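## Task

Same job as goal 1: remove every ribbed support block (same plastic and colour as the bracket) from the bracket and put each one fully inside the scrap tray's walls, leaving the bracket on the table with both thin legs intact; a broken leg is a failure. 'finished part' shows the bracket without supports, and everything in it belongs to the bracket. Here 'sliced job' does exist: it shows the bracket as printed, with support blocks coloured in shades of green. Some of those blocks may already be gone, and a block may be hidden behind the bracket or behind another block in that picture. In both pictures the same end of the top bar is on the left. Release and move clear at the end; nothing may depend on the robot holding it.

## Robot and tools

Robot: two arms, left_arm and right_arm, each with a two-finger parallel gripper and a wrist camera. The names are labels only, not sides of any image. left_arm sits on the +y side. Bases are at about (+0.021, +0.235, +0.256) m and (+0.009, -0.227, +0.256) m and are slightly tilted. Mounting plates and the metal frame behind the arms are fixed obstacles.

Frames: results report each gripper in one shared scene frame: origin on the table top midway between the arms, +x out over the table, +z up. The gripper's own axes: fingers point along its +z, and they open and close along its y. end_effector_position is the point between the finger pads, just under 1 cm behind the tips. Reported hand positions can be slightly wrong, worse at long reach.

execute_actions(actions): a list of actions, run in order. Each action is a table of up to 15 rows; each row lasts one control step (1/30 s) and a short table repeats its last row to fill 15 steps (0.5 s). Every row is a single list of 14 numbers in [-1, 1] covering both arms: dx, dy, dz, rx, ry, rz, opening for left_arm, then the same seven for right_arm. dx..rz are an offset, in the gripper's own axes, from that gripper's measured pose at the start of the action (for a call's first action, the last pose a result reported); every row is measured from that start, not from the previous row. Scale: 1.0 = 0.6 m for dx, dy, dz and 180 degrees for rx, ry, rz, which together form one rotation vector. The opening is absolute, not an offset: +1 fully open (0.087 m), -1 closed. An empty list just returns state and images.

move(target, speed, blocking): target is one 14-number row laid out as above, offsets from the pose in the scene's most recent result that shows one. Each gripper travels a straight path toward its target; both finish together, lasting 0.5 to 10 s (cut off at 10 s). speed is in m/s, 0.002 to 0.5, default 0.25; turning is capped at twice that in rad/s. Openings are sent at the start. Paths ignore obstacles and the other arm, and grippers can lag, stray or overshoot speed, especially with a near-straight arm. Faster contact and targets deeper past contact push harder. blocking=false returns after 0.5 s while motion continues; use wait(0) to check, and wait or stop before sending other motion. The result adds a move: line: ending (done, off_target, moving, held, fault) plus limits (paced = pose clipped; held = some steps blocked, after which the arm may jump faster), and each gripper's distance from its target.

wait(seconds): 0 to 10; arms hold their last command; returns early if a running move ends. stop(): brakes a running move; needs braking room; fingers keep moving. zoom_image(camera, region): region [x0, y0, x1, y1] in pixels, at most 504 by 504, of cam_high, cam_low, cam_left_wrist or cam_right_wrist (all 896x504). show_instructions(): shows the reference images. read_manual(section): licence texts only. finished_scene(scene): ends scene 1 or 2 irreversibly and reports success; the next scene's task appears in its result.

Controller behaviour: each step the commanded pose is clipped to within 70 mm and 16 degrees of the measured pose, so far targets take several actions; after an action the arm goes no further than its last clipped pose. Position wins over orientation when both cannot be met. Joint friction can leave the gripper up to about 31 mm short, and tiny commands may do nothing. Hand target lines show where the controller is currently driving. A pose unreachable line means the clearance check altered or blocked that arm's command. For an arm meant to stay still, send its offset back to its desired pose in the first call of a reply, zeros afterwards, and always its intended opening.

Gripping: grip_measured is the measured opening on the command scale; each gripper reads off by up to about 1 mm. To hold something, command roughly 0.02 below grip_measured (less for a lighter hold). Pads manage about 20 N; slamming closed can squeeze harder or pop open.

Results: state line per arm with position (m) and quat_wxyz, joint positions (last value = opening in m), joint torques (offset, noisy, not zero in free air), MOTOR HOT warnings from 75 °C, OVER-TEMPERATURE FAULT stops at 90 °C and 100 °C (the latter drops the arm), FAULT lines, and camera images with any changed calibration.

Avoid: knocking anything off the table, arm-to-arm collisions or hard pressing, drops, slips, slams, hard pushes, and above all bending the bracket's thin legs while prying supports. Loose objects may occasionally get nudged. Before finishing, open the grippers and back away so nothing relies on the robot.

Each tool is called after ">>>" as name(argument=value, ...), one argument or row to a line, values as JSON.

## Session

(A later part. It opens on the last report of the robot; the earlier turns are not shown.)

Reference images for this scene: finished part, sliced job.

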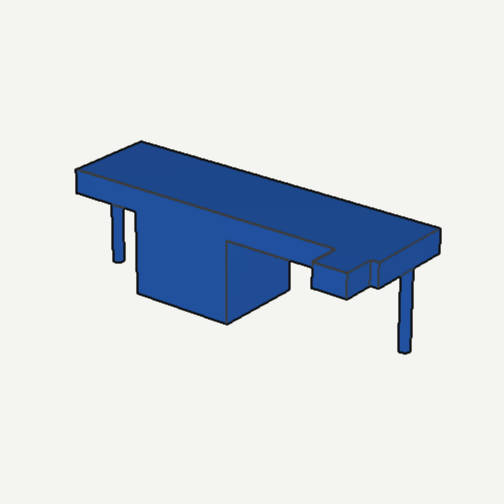

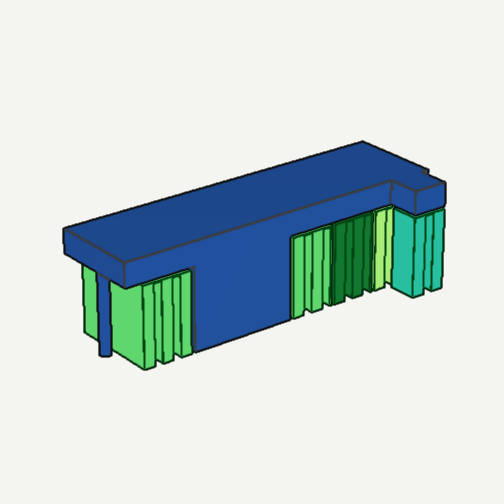

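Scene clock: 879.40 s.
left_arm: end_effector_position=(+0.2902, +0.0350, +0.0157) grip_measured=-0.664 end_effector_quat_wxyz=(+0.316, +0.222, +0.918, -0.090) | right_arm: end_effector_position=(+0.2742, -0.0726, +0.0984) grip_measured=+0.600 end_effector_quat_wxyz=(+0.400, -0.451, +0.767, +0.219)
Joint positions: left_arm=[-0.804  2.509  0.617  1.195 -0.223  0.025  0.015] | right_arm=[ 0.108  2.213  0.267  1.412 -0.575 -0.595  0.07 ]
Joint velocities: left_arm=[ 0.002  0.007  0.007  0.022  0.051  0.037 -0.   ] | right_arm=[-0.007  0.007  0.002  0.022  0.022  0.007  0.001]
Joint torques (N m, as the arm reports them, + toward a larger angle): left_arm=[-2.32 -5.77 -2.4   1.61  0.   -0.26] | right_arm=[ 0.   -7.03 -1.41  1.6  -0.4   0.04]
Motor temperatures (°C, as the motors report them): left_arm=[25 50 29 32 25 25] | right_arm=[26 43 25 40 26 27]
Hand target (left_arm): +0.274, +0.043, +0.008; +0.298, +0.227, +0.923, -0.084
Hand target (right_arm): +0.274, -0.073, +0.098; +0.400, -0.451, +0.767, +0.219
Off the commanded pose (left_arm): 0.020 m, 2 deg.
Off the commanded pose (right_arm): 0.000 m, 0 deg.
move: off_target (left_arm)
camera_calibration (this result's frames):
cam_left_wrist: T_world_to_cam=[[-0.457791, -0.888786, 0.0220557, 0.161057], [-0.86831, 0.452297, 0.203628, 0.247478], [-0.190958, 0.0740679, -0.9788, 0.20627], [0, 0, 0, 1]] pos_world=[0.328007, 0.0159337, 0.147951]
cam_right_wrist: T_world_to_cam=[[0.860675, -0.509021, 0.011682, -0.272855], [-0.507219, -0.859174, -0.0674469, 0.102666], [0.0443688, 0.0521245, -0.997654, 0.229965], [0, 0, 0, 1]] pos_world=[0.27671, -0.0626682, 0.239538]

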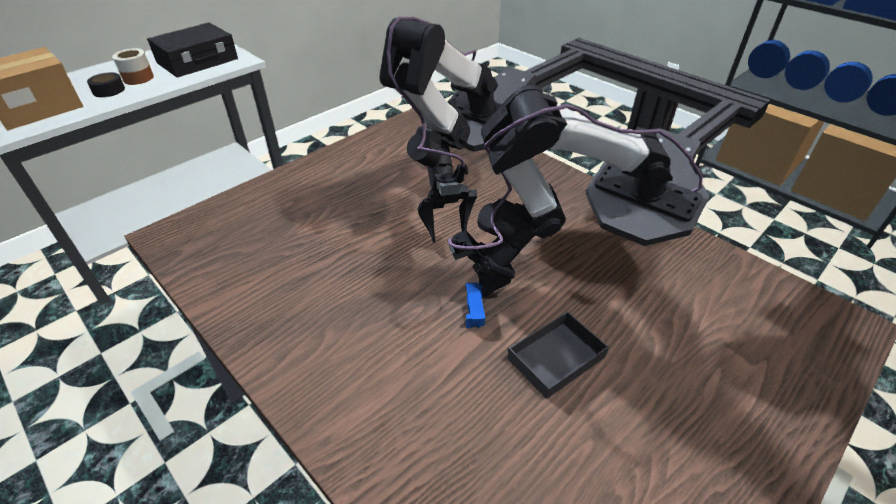

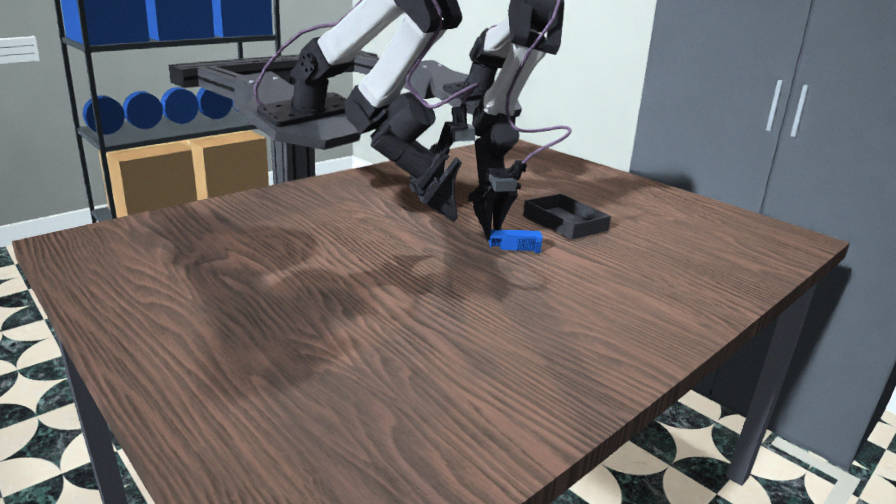

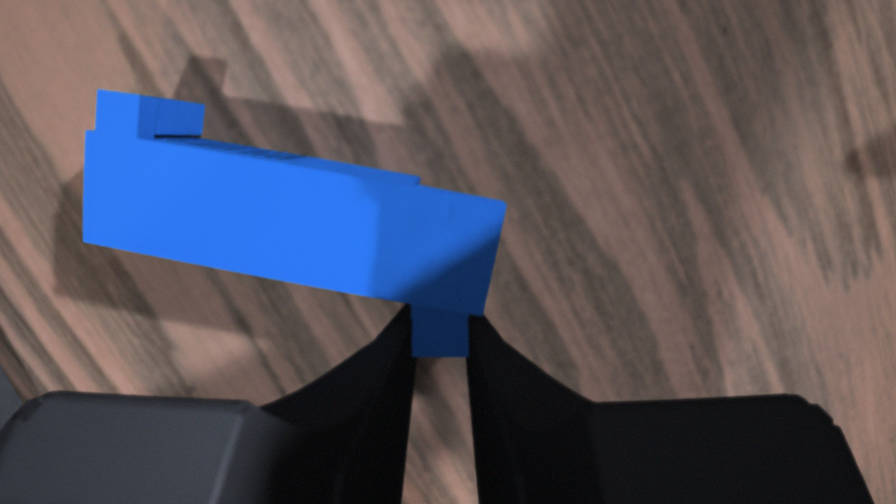

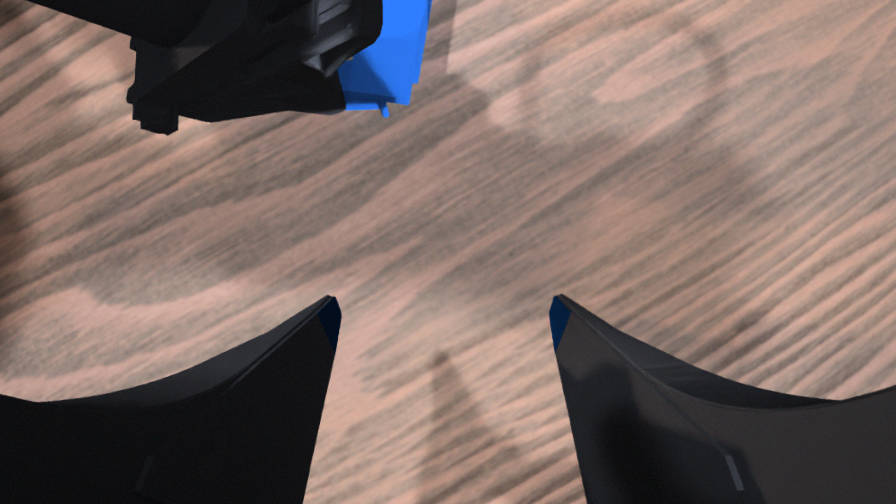

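>>> move(
  target=[0, 0, -0.08, 0, 0.03, 0, -0.2, 0, 0, 0, 0, 0, 0, 0.6],
  speed=0.1,
)

Scene clock: 920.63 s.
left_arm: end_effector_position=(+0.2764, +0.0436, +0.0541) grip_measured=-0.200 end_effector_quat_wxyz=(+0.288, +0.221, +0.928, -0.086) | right_arm: end_effector_position=(+0.2742, -0.0726, +0.0984) grip_measured=+0.600 end_effector_quat_wxyz=(+0.400, -0.451, +0.767, +0.219)
Joint positions: left_arm=[-0.835  2.281  0.507  1.012 -0.244 -0.019  0.035] | right_arm=[ 0.108  2.213  0.267  1.412 -0.575 -0.595  0.07 ]
Joint velocities: left_arm=[-0.007 -0.012 -0.012  0.007  0.066 -0.066 -0.001] | right_arm=[ 0.017 -0.002 -0.002 -0.007 -0.007 -0.081  0.   ]
Joint torques (N m, as the arm reports them, + toward a larger angle): left_arm=[-2.63 -8.41 -1.47  1.17 -0.07 -0.25] | right_arm=[-0.07 -7.   -1.39  1.58 -0.4   0.02]
Motor temperatures (°C, as the motors report them): left_arm=[26 47 29 33 25 25] | right_arm=[25 42 25 40 26 27]
Hand target (left_arm): +0.265, +0.049, +0.054; +0.273, +0.226, +0.932, -0.080
Hand target (right_arm): +0.274, -0.073, +0.098; +0.400, -0.451, +0.767, +0.219
Off the commanded pose (left_arm): 0.014 m, 2 deg.
Off the commanded pose (right_arm): 0.000 m, 0 deg.
move: off_target (left_arm)
camera_calibration (this result's frames):
cam_left_wrist: T_world_to_cam=[[-0.452307, -0.891405, 0.0285406, 0.159762], [-0.857586, 0.443488, 0.260508, 0.218119], [-0.244875, 0.0933534, -0.96505, 0.253937], [0, 0, 0, 1]] pos_world=[0.321501, 0.0219738, 0.183681]
cam_right_wrist: T_world_to_cam=[[0.860675, -0.509021, 0.011682, -0.272855], [-0.507219, -0.859174, -0.0674469, 0.102666], [0.0443688, 0.0521245, -0.997654, 0.229965], [0, 0, 0, 1]] pos_world=[0.27671, -0.0626682, 0.239538]

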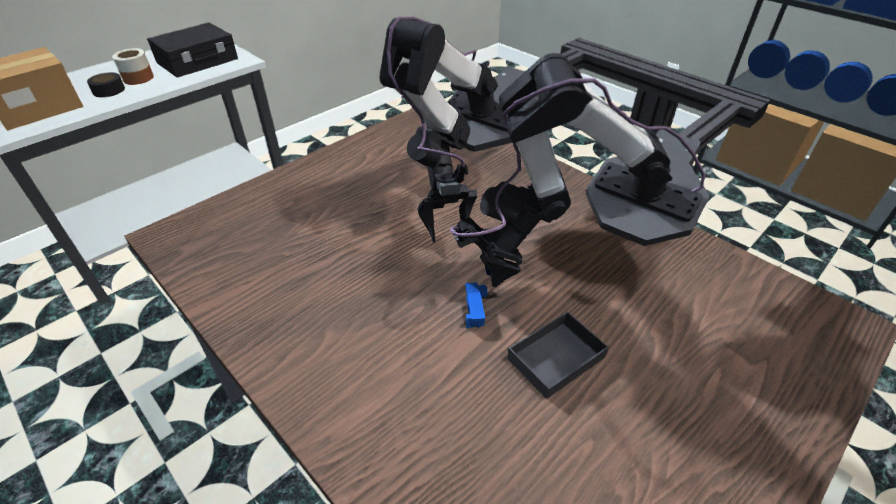

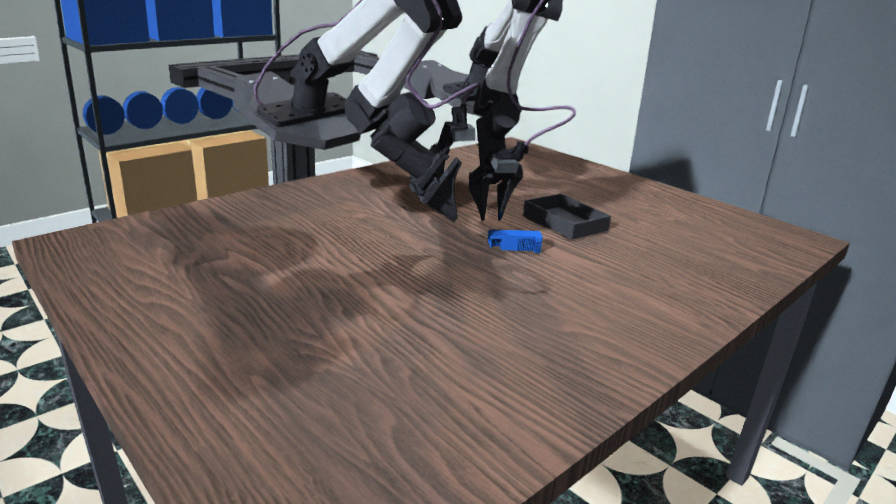

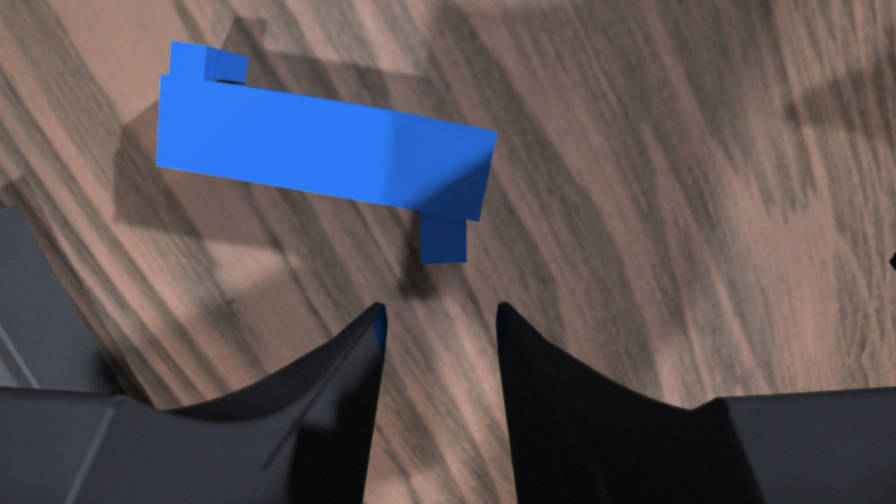

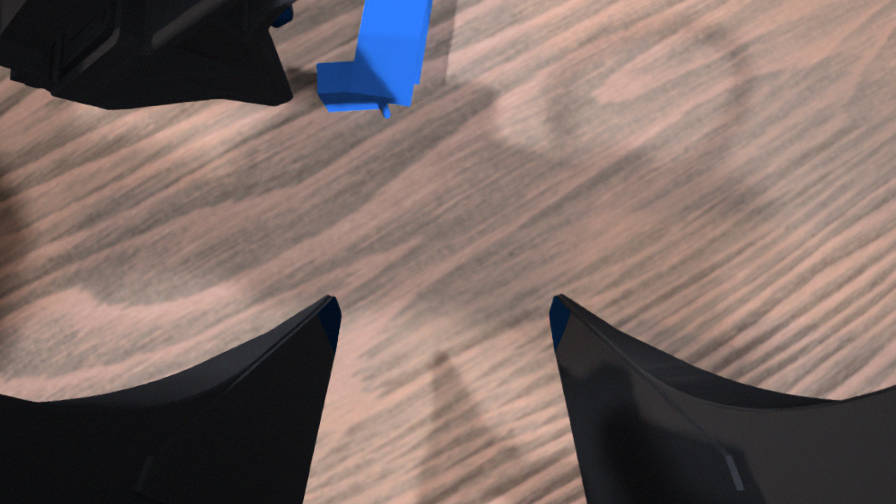

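>>> move(
  target=[-0.0962, 0.08, 0.0113, -0.1137, 0.191, -0.4369, 0.1, 0, 0, 0, 0, 0, 0, 0.6],
  speed=0.4,
)

Scene clock: 929.40 s.
left_arm: end_effector_position=(+0.3506, +0.0621, +0.0867) grip_measured=+0.100 end_effector_quat_wxyz=(-0.042, -0.433, +0.900, -0.037) | right_arm: end_effector_position=(+0.2742, -0.0726, +0.0984) grip_measured=+0.600 end_effector_quat_wxyz=(+0.400, -0.451, +0.767, +0.219)
Joint positions: left_arm=[-0.524  2.166  1.192 -0.366 -0.045 -1.225  0.048] | right_arm=[ 0.108  2.213  0.267  1.412 -0.575 -0.595  0.07 ]
Joint velocities: left_arm=[ 0.002  0.002 -0.007 -0.037  0.037 -0.066  0.001] | right_arm=[ 0.007  0.007 -0.002 -0.022  0.007  0.051  0.001]
Joint torques (N m, as the arm reports them, + toward a larger angle): left_arm=[-0.27 -7.94  5.63  0.2   0.15 -0.18] | right_arm=[-0.01 -7.04 -1.37  1.6  -0.41  0.04]
Motor temperatures (°C, as the motors report them): left_arm=[26 47 29 33 25 25] | right_arm=[25 42 25 40 26 27]
Hand target (left_arm): +0.346, +0.065, +0.080; -0.057, -0.439, +0.896, -0.027
Hand target (right_arm): +0.274, -0.073, +0.098; +0.400, -0.451, +0.767, +0.219
Off the commanded pose (left_arm): 0.009 m, 3 deg.
Off the commanded pose (right_arm): 0.000 m, 0 deg.
move: off_target (left_arm)
camera_calibration (this result's frames):
cam_left_wrist: T_world_to_cam=[[0.784817, -0.619355, 0.0214899, -0.241156], [-0.358672, -0.425666, 0.83076, 0.0946069], [-0.505388, -0.659702, -0.556215, 0.404518], [0, 0, 0, 1]] pos_world=[0.427635, 0.157771, 0.151586]
cam_right_wrist: T_world_to_cam=[[0.860675, -0.509021, 0.011682, -0.272855], [-0.507219, -0.859174, -0.0674469, 0.102666], [0.0443688, 0.0521245, -0.997654, 0.229965], [0, 0, 0, 1]] pos_world=[0.27671, -0.0626682, 0.239538]

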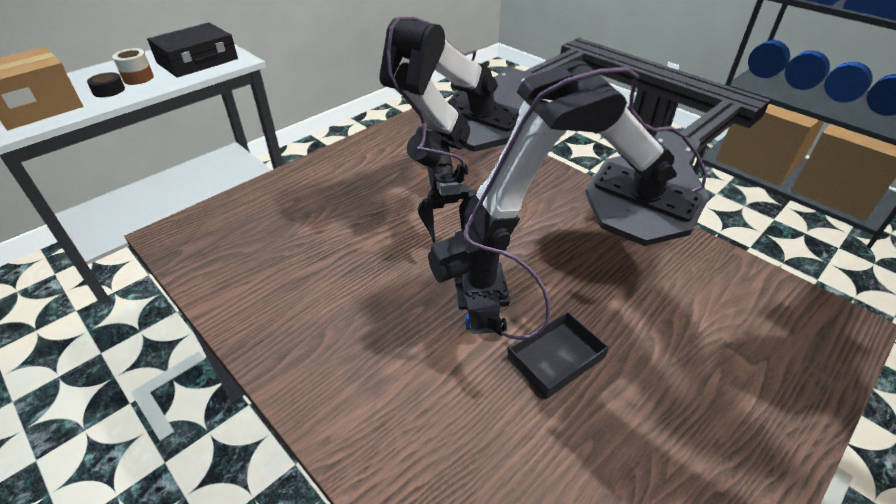

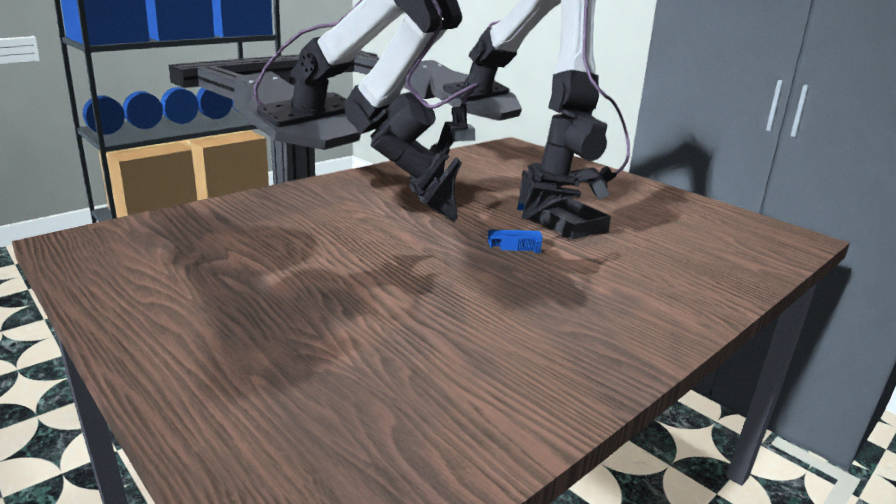

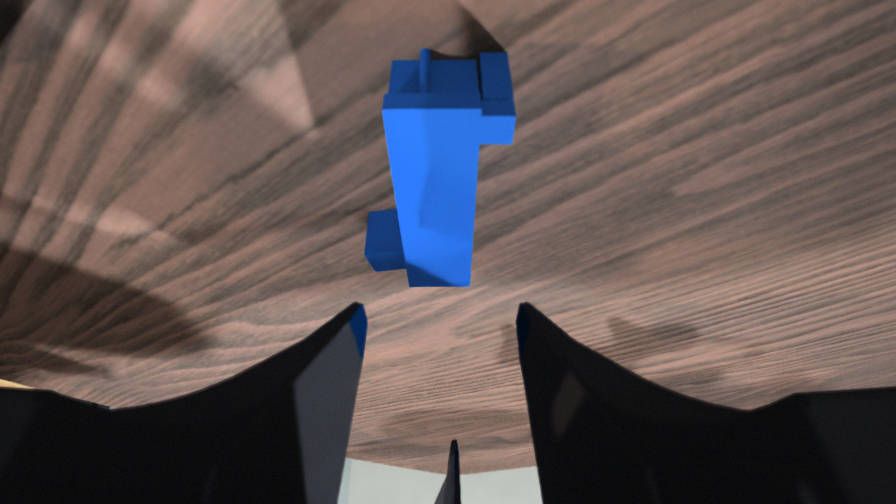

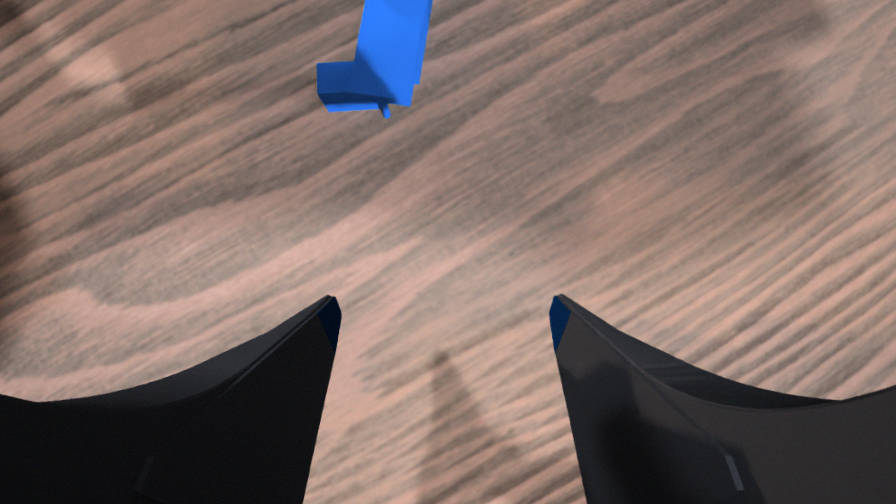

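>>> move(
  target=[0, 0, 0.1107, 0, 0, 0, 0.1, 0, 0, 0, 0, 0, 0, 0.6],
  speed=0.12,
)

Scene clock: 940.80 s.
left_arm: end_effector_position=(+0.3418, +0.0552, +0.0283) grip_measured=+0.100 end_effector_quat_wxyz=(-0.046, -0.432, +0.900, -0.033) | right_arm: end_effector_position=(+0.2742, -0.0726, +0.0984) grip_measured=+0.600 end_effector_quat_wxyz=(+0.400, -0.451, +0.767, +0.219)
Joint positions: left_arm=[-0.524  2.356  1.228 -0.223 -0.043 -1.224  0.048] | right_arm=[ 0.108  2.213  0.267  1.412 -0.575 -0.595  0.07 ]
Joint velocities: left_arm=[-0.002 -0.012  0.002  0.081 -0.095 -0.007 -0.001] | right_arm=[-0.007 -0.002 -0.002 -0.007 -0.007 -0.022 -0.   ]
Joint torques (N m, as the arm reports them, + toward a larger angle): left_arm=[-0.81 -8.33  4.73  0.48  0.03 -0.12] | right_arm=[-0.13 -7.02 -1.31  1.58 -0.41  0.03]
Motor temperatures (°C, as the motors report them): left_arm=[25 48 30 31 25 25] | right_arm=[25 42 25 40 26 27]
Hand target (left_arm): +0.347, +0.055, +0.021; -0.042, -0.433, +0.900, -0.036
Hand target (right_arm): +0.274, -0.073, +0.098; +0.400, -0.451, +0.767, +0.219
Off the commanded pose (left_arm): 0.010 m, 1 deg.
Off the commanded pose (right_arm): 0.000 m, 0 deg.
move: done
camera_calibration (this result's frames):
cam_left_wrist: T_world_to_cam=[[0.783537, -0.621222, 0.0123706, -0.236442], [-0.351404, -0.426625, 0.833371, 0.134538], [-0.512431, -0.657324, -0.552576, 0.365231], [0, 0, 0, 1]] pos_world=[0.419694, 0.150589, 0.0926226]
cam_right_wrist: T_world_to_cam=[[0.860675, -0.509021, 0.011682, -0.272855], [-0.507219, -0.859174, -0.0674469, 0.102666], [0.0443688, 0.0521245, -0.997654, 0.229965], [0, 0, 0, 1]] pos_world=[0.27671, -0.0626682, 0.239538]

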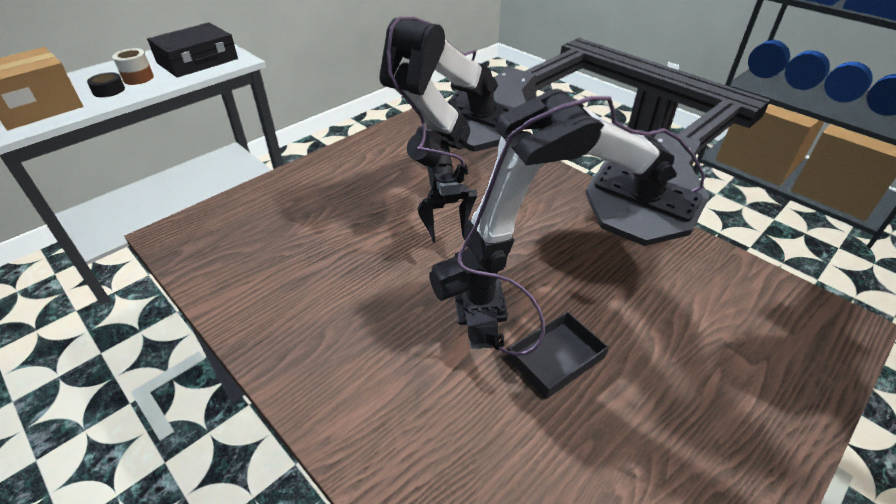

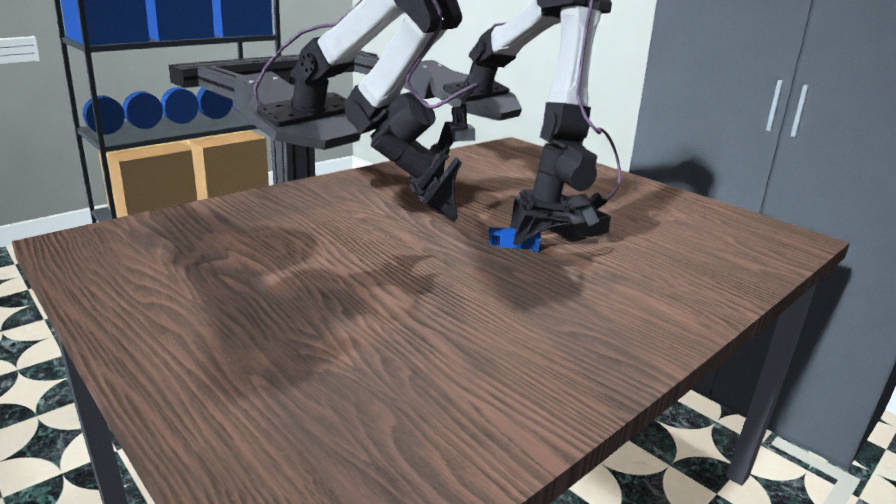

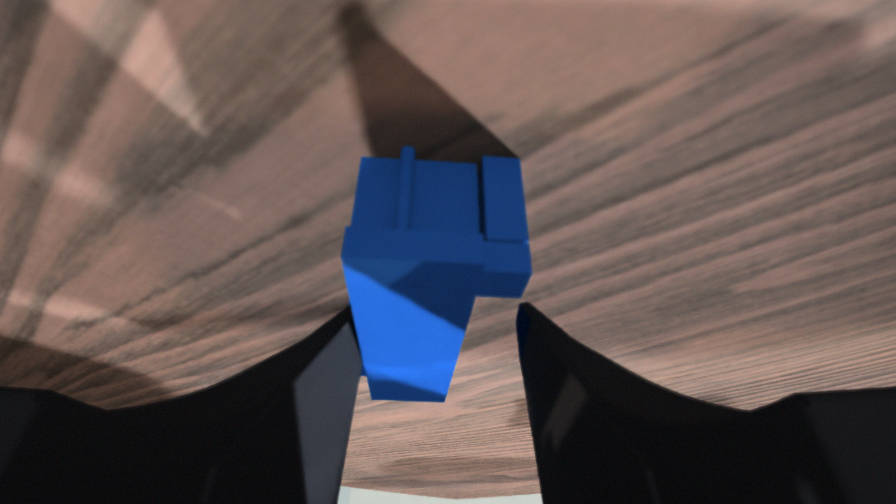

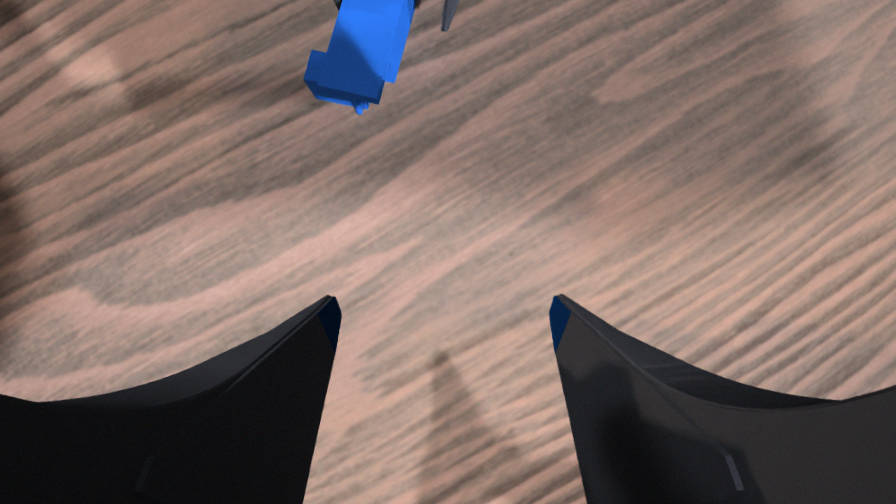

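>>> zoom_image(
  camera="cam_right_wrist",
  region=[280, 0, 480, 140],
)

>>> zoom_image(
  camera="cam_left_wrist",
  region=[280, 130, 600, 430],
)

Region (280, 0, 480, 140) of cam_right_wrist's 896x504 image, scaled by 2.520, with more detail than that image has; it fills the top 353 rows of this view, and the rest is white.

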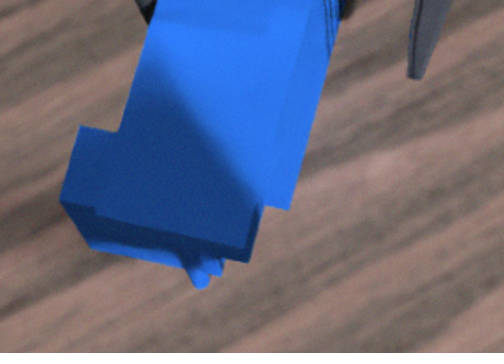

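Region (280, 130, 600, 430) of cam_left_wrist's 896x504 image, scaled by 1.575, with more detail than that image has; it fills the top 472 rows of this view, and the rest is white.

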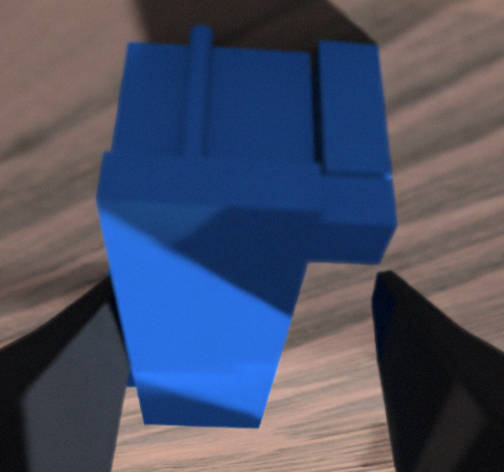

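>>> execute_actions(
  actions=[
    [[0,0,0,0,0,0,0.06,0,0,0,0,0,0,0.6],[0,0,0,0,0,0,0.02,0,0,0,0,0,0,0.6],[0,0,0,0,0,0,-0.02,0,0,0,0,0,0,0.6],[0,0,0,0,0,0,-0.06,0,0,0,0,0,0,0.6],[0,0,0,0,0,0,-0.1,0,0,0,0,0,0,0.6],[0,0,0,0,0,0,-0.14,0,0,0,0,0,0,0.6],[0,0,0,0,0,0,-0.18,0,0,0,0,0,0,0.6],[0,0,0,0,0,0,-0.22,0,0,0,0,0,0,0.6],[0,0,0,0,0,0,-0.26,0,0,0,0,0,0,0.6],[0,0,0,0,0,0,-0.29,0,0,0,0,0,0,0.6],[0,0,0,0,0,0,-0.32,0,0,0,0,0,0,0.6],[0,0,0,0,0,0,-0.34,0,0,0,0,0,0,0.6],[0,0,0,0,0,0,-0.36,0,0,0,0,0,0,0.6],[0,0,0,0,0,0,-0.38,0,0,0,0,0,0,0.6],[0,0,0,0,0,0,-0.4,0,0,0,0,0,0,0.6]],
  ],
)

Scene clock: 952.83 s.
left_arm: end_effector_position=(+0.3419, +0.0552, +0.0283) grip_measured=-0.363 end_effector_quat_wxyz=(-0.046, -0.432, +0.900, -0.034) | right_arm: end_effector_position=(+0.2742, -0.0726, +0.0984) grip_measured=+0.600 end_effector_quat_wxyz=(+0.400, -0.451, +0.767, +0.219)
Joint positions: left_arm=[-0.524  2.356  1.228 -0.223 -0.043 -1.224  0.028] | right_arm=[ 0.108  2.213  0.267  1.412 -0.575 -0.595  0.07 ]
Joint velocities: left_arm=[-0.002 -0.012 -0.022  0.022 -0.081  0.051 -0.001] | right_arm=[-0.007 -0.007  0.002 -0.066  0.037 -0.007  0.   ]
Joint torques (N m, as the arm reports them, + toward a larger angle): left_arm=[ -1.56 -10.3    3.02   0.32   0.02  -0.17] | right_arm=[-0.01 -7.07 -1.38  1.61 -0.41  0.03]
Motor temperatures (°C, as the motors report them): left_arm=[25 49 30 31 25 25] | right_arm=[25 42 25 40 26 27]
Hand target (left_arm): +0.342, +0.055, +0.028; -0.046, -0.432, +0.900, -0.033
Hand target (right_arm): +0.274, -0.073, +0.098; +0.400, -0.451, +0.767, +0.219
Off the commanded pose (left_arm): 0.000 m, 0 deg.
Off the commanded pose (right_arm): 0.000 m, 0 deg.
camera_calibration (this result's frames):
cam_left_wrist: T_world_to_cam=[[0.783333, -0.621471, 0.0127678, -0.236444], [-0.35187, -0.426394, 0.833292, 0.134711], [-0.512423, -0.657238, -0.552686, 0.365248], [0, 0, 0, 1]] pos_world=[0.419777, 0.150551, 0.0926324]
cam_right_wrist: T_world_to_cam=[[0.860675, -0.509021, 0.011682, -0.272855], [-0.507219, -0.859174, -0.0674469, 0.102666], [0.0443688, 0.0521245, -0.997654, 0.229965], [0, 0, 0, 1]] pos_world=[0.27671, -0.0626682, 0.239538]

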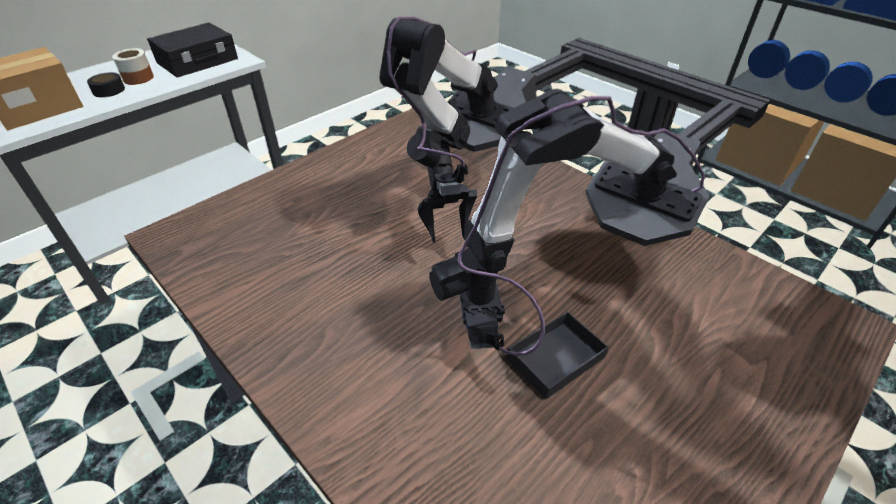

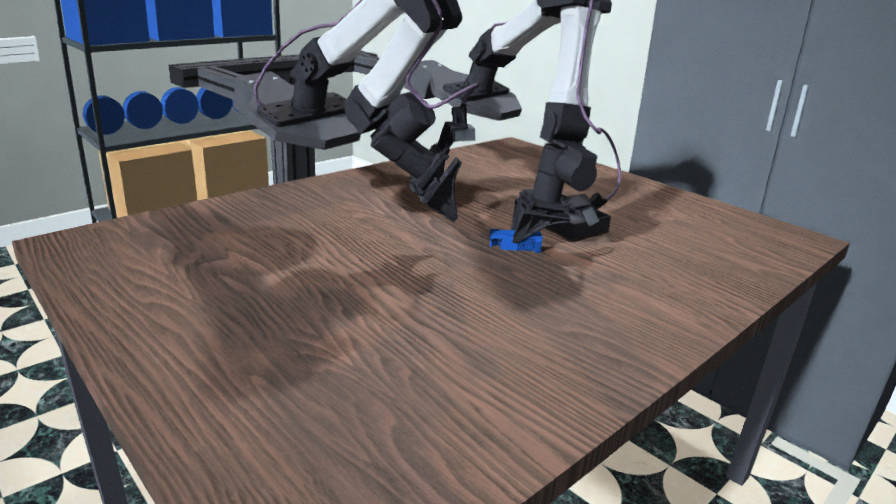

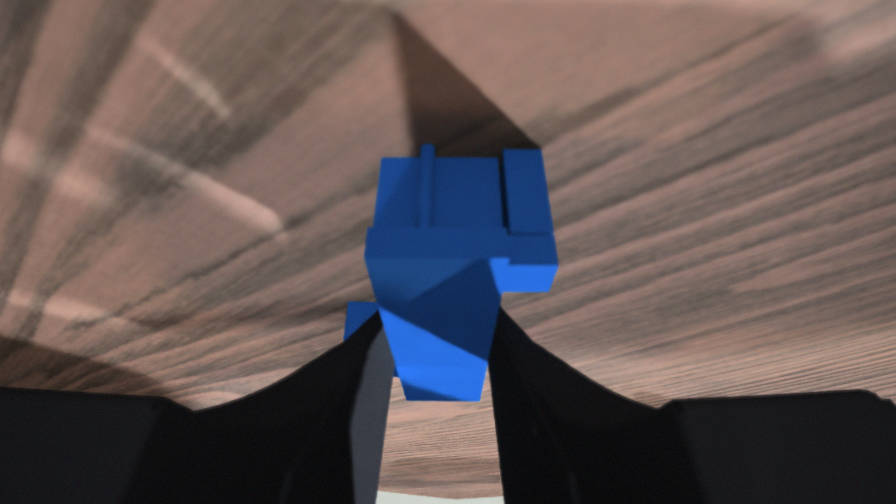

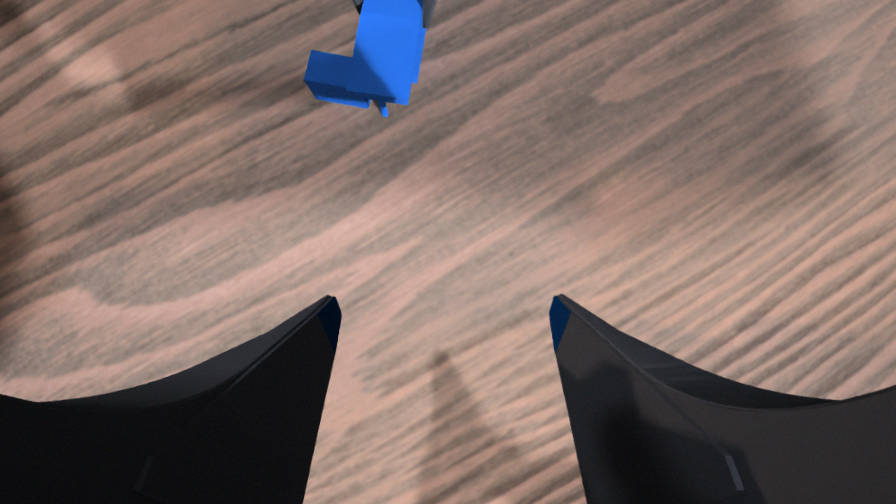

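>>> move(
  target=[0.0015, -0.0803, -0.015, 0, 0, -0.05, -0.4, -0.0184, -0.0231, 0.119, 0, -0.03, 0, 0.4],
  speed=0.08,
)

Scene clock: 970.73 s.
left_arm: end_effector_position=(+0.3862, +0.0271, +0.0462) grip_measured=-0.363 end_effector_quat_wxyz=(-0.039, -0.503, +0.862, -0.043) | right_arm: end_effector_position=(+0.3164, -0.0278, +0.0705) grip_measured=+0.400 end_effector_quat_wxyz=(+0.434, -0.442, +0.747, +0.241)
Joint positions: left_arm=[-0.555  2.373  1.403 -0.35  -0.047 -1.412  0.028] | right_arm=[ 0.191  2.397  0.51   1.469 -0.551 -0.502  0.061]
Joint velocities: left_arm=[-0.007 -0.007  0.012 -0.095 -0.007  0.066 -0.   ] | right_arm=[ 0.007  0.002 -0.007 -0.066 -0.007  0.007 -0.001]
Joint torques (N m, as the arm reports them, + toward a larger angle): left_arm=[-2.65 -9.1   5.87  0.18 -0.01 -0.23] | right_arm=[ 1.2  -6.94  1.16  1.72 -0.24  0.09]
Motor temperatures (°C, as the motors report them): left_arm=[25 52 30 30 25 25] | right_arm=[25 42 25 40 26 27]
Hand target (left_arm): +0.379, +0.025, +0.039; -0.048, -0.501, +0.863, -0.030
Hand target (right_arm): +0.319, -0.023, +0.067; +0.436, -0.441, +0.747, +0.241
Off the commanded pose (left_arm): 0.010 m, 2 deg.
Off the commanded pose (right_arm): 0.006 m, 0 deg.
move: done
camera_calibration (this result's frames):
cam_left_wrist: T_world_to_cam=[[0.873463, -0.486146, 0.0269184, -0.327942], [-0.288385, -0.472015, 0.833088, 0.100151], [-0.392296, -0.735434, -0.552485, 0.335053], [0, 0, 0, 1]] pos_world=[0.446768, 0.134255, 0.110505]
cam_right_wrist: T_world_to_cam=[[0.862801, -0.505458, 0.0093375, -0.286452], [-0.497836, -0.852714, -0.158232, 0.164283], [0.0879419, 0.131874, -0.987358, 0.185604], [0, 0, 0, 1]] pos_world=[0.312615, -0.0291792, 0.211927]

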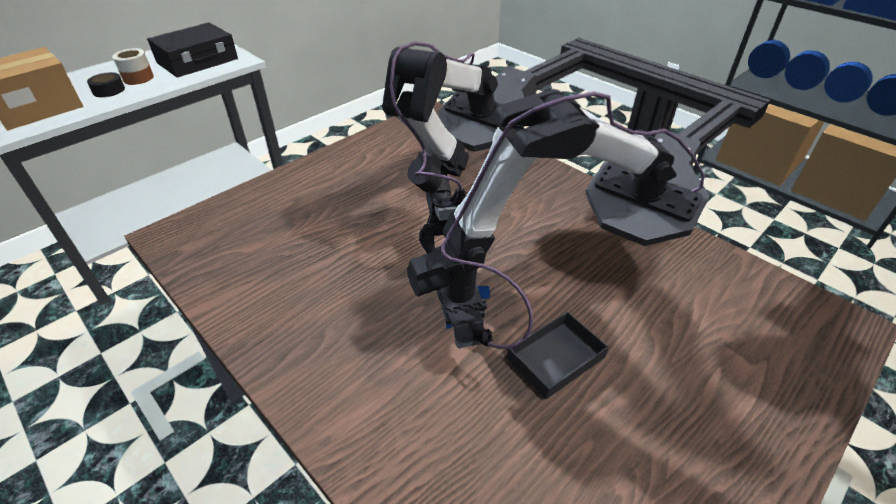

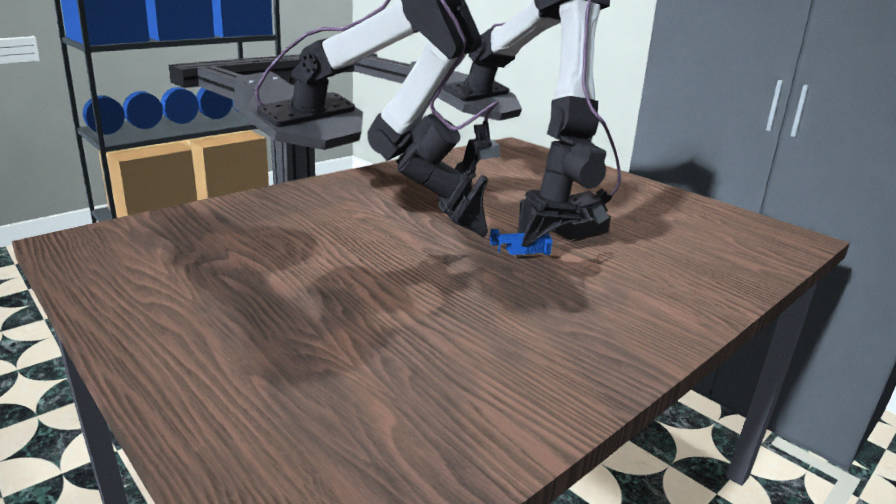

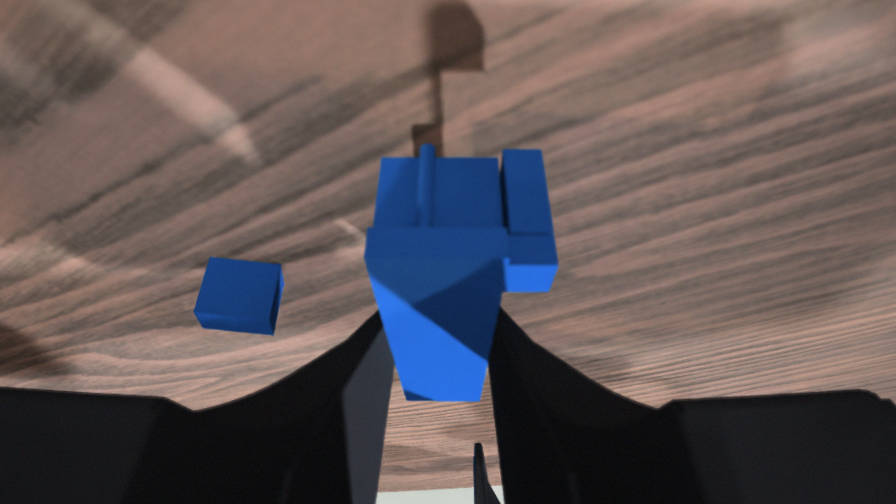

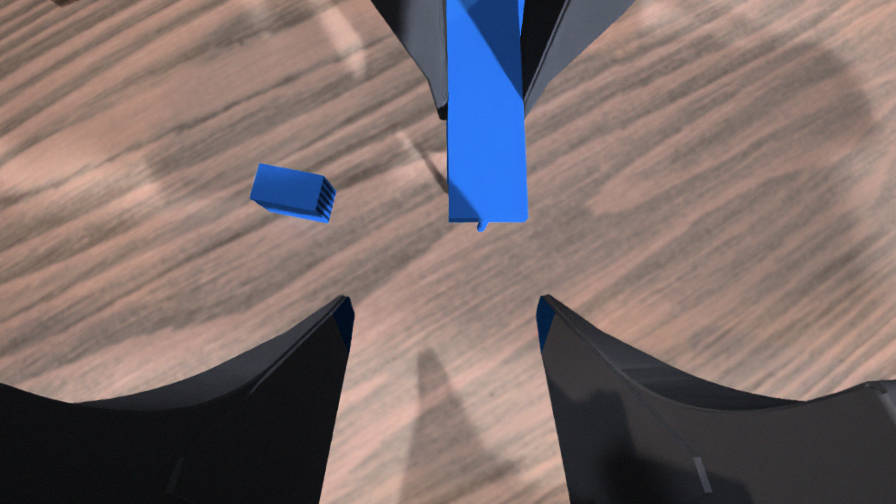

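>>> move(
  target=[-0.0044, 0.0014, 0.0397, -0.01, 0, 0, -0.4, 0, -0.02, 0, 0, 0, 0, 0.4],
  speed=0.03,
)

Scene clock: 980.30 s.
left_arm: end_effector_position=(+0.3878, +0.0238, +0.0310) grip_measured=-0.363 end_effector_quat_wxyz=(-0.043, -0.503, +0.862, -0.039) | right_arm: end_effector_position=(+0.3157, -0.0331, +0.0692) grip_measured=+0.400 end_effector_quat_wxyz=(+0.426, -0.441, +0.751, +0.245)
Joint positions: left_arm=[-0.555  2.433  1.453 -0.351 -0.047 -1.413  0.028] | right_arm=[ 0.17   2.384  0.51   1.431 -0.574 -0.51   0.061]
Joint velocities: left_arm=[-0.007  0.007  0.012  0.007 -0.051  0.037  0.001] | right_arm=[ 0.002  0.002  0.012 -0.022 -0.139  0.022  0.001]
Joint torques (N m, as the arm reports them, + toward a larger angle): left_arm=[-1.27 -9.33  5.81  0.27  0.02 -0.11] | right_arm=[-0.9  -9.12  1.29  1.54 -0.47 -0.05]
Motor temperatures (°C, as the motors report them): left_arm=[26 52 30 30 25 25] | right_arm=[26 42 25 40 26 27]
Hand target (left_arm): +0.386, +0.027, +0.022; -0.047, -0.503, +0.863, -0.030
Hand target (right_arm): +0.327, -0.034, +0.071; +0.435, -0.442, +0.747, +0.240
Off the commanded pose (left_arm): 0.010 m, 1 deg.
Off the commanded pose (right_arm): 0.011 m, 1 deg.
move: off_target (right_arm)
camera_calibration (this result's frames):
cam_left_wrist: T_world_to_cam=[[0.873345, -0.486852, 0.0156284, -0.330183], [-0.279792, -0.475128, 0.834248, 0.108418], [-0.39873, -0.732959, -0.551168, 0.327322], [0, 0, 0, 1]] pos_world=[0.449211, 0.130676, 0.0951224]
cam_right_wrist: T_world_to_cam=[[0.864309, -0.502918, -0.00659678, -0.287782], [-0.498353, -0.854544, -0.14628, 0.158541], [0.0679295, 0.129718, -0.989221, 0.191449], [0, 0, 0, 1]] pos_world=[0.314737, -0.0340854, 0.210678]

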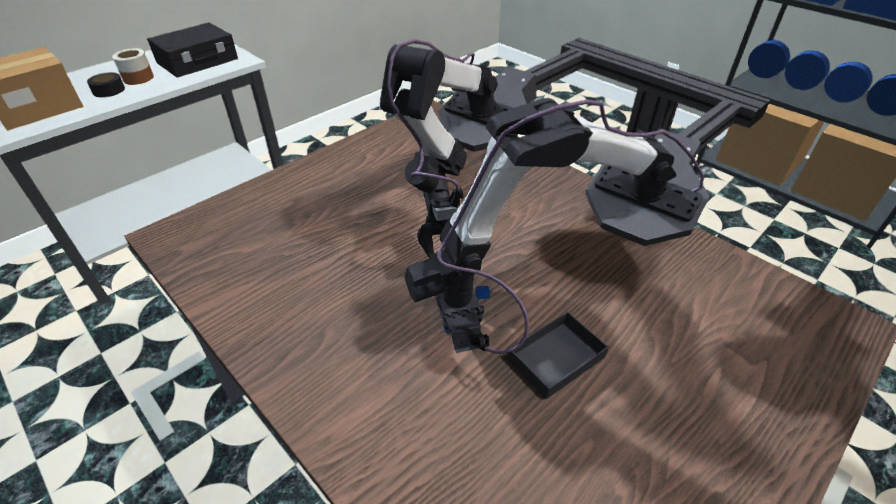

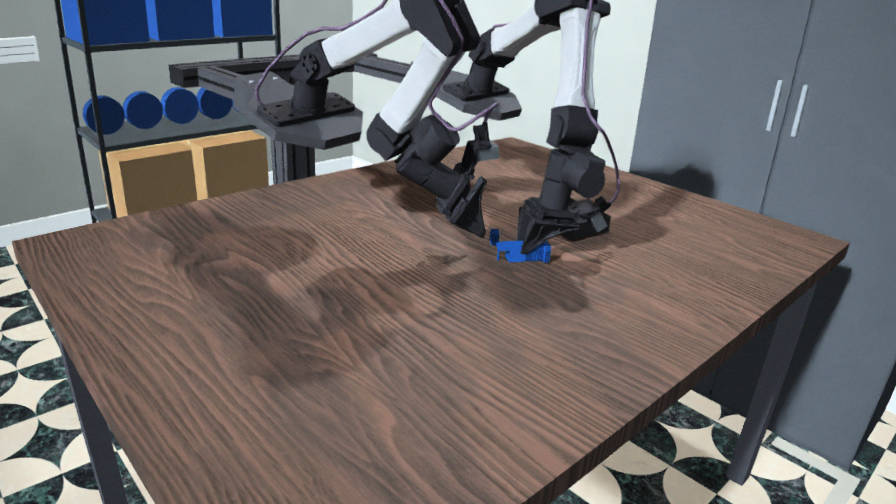

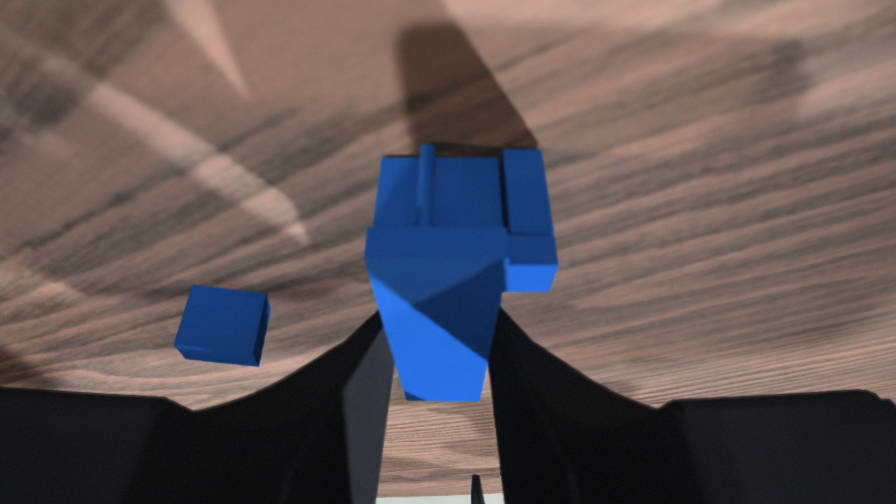

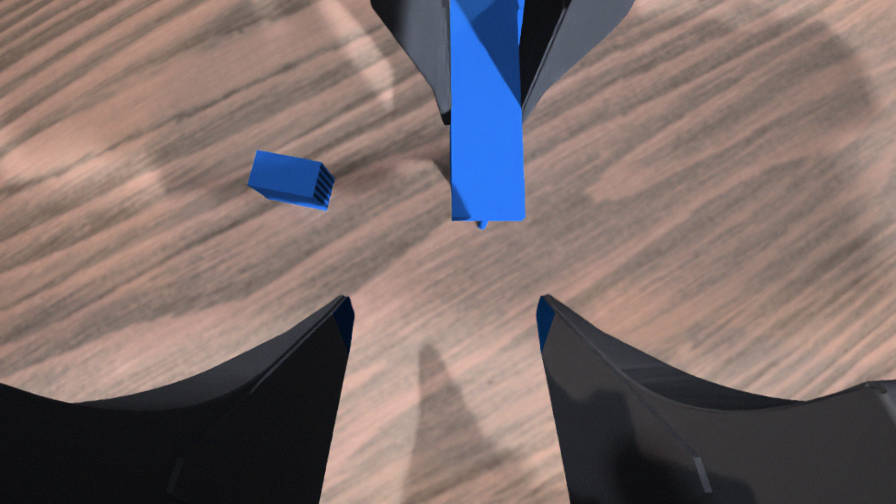

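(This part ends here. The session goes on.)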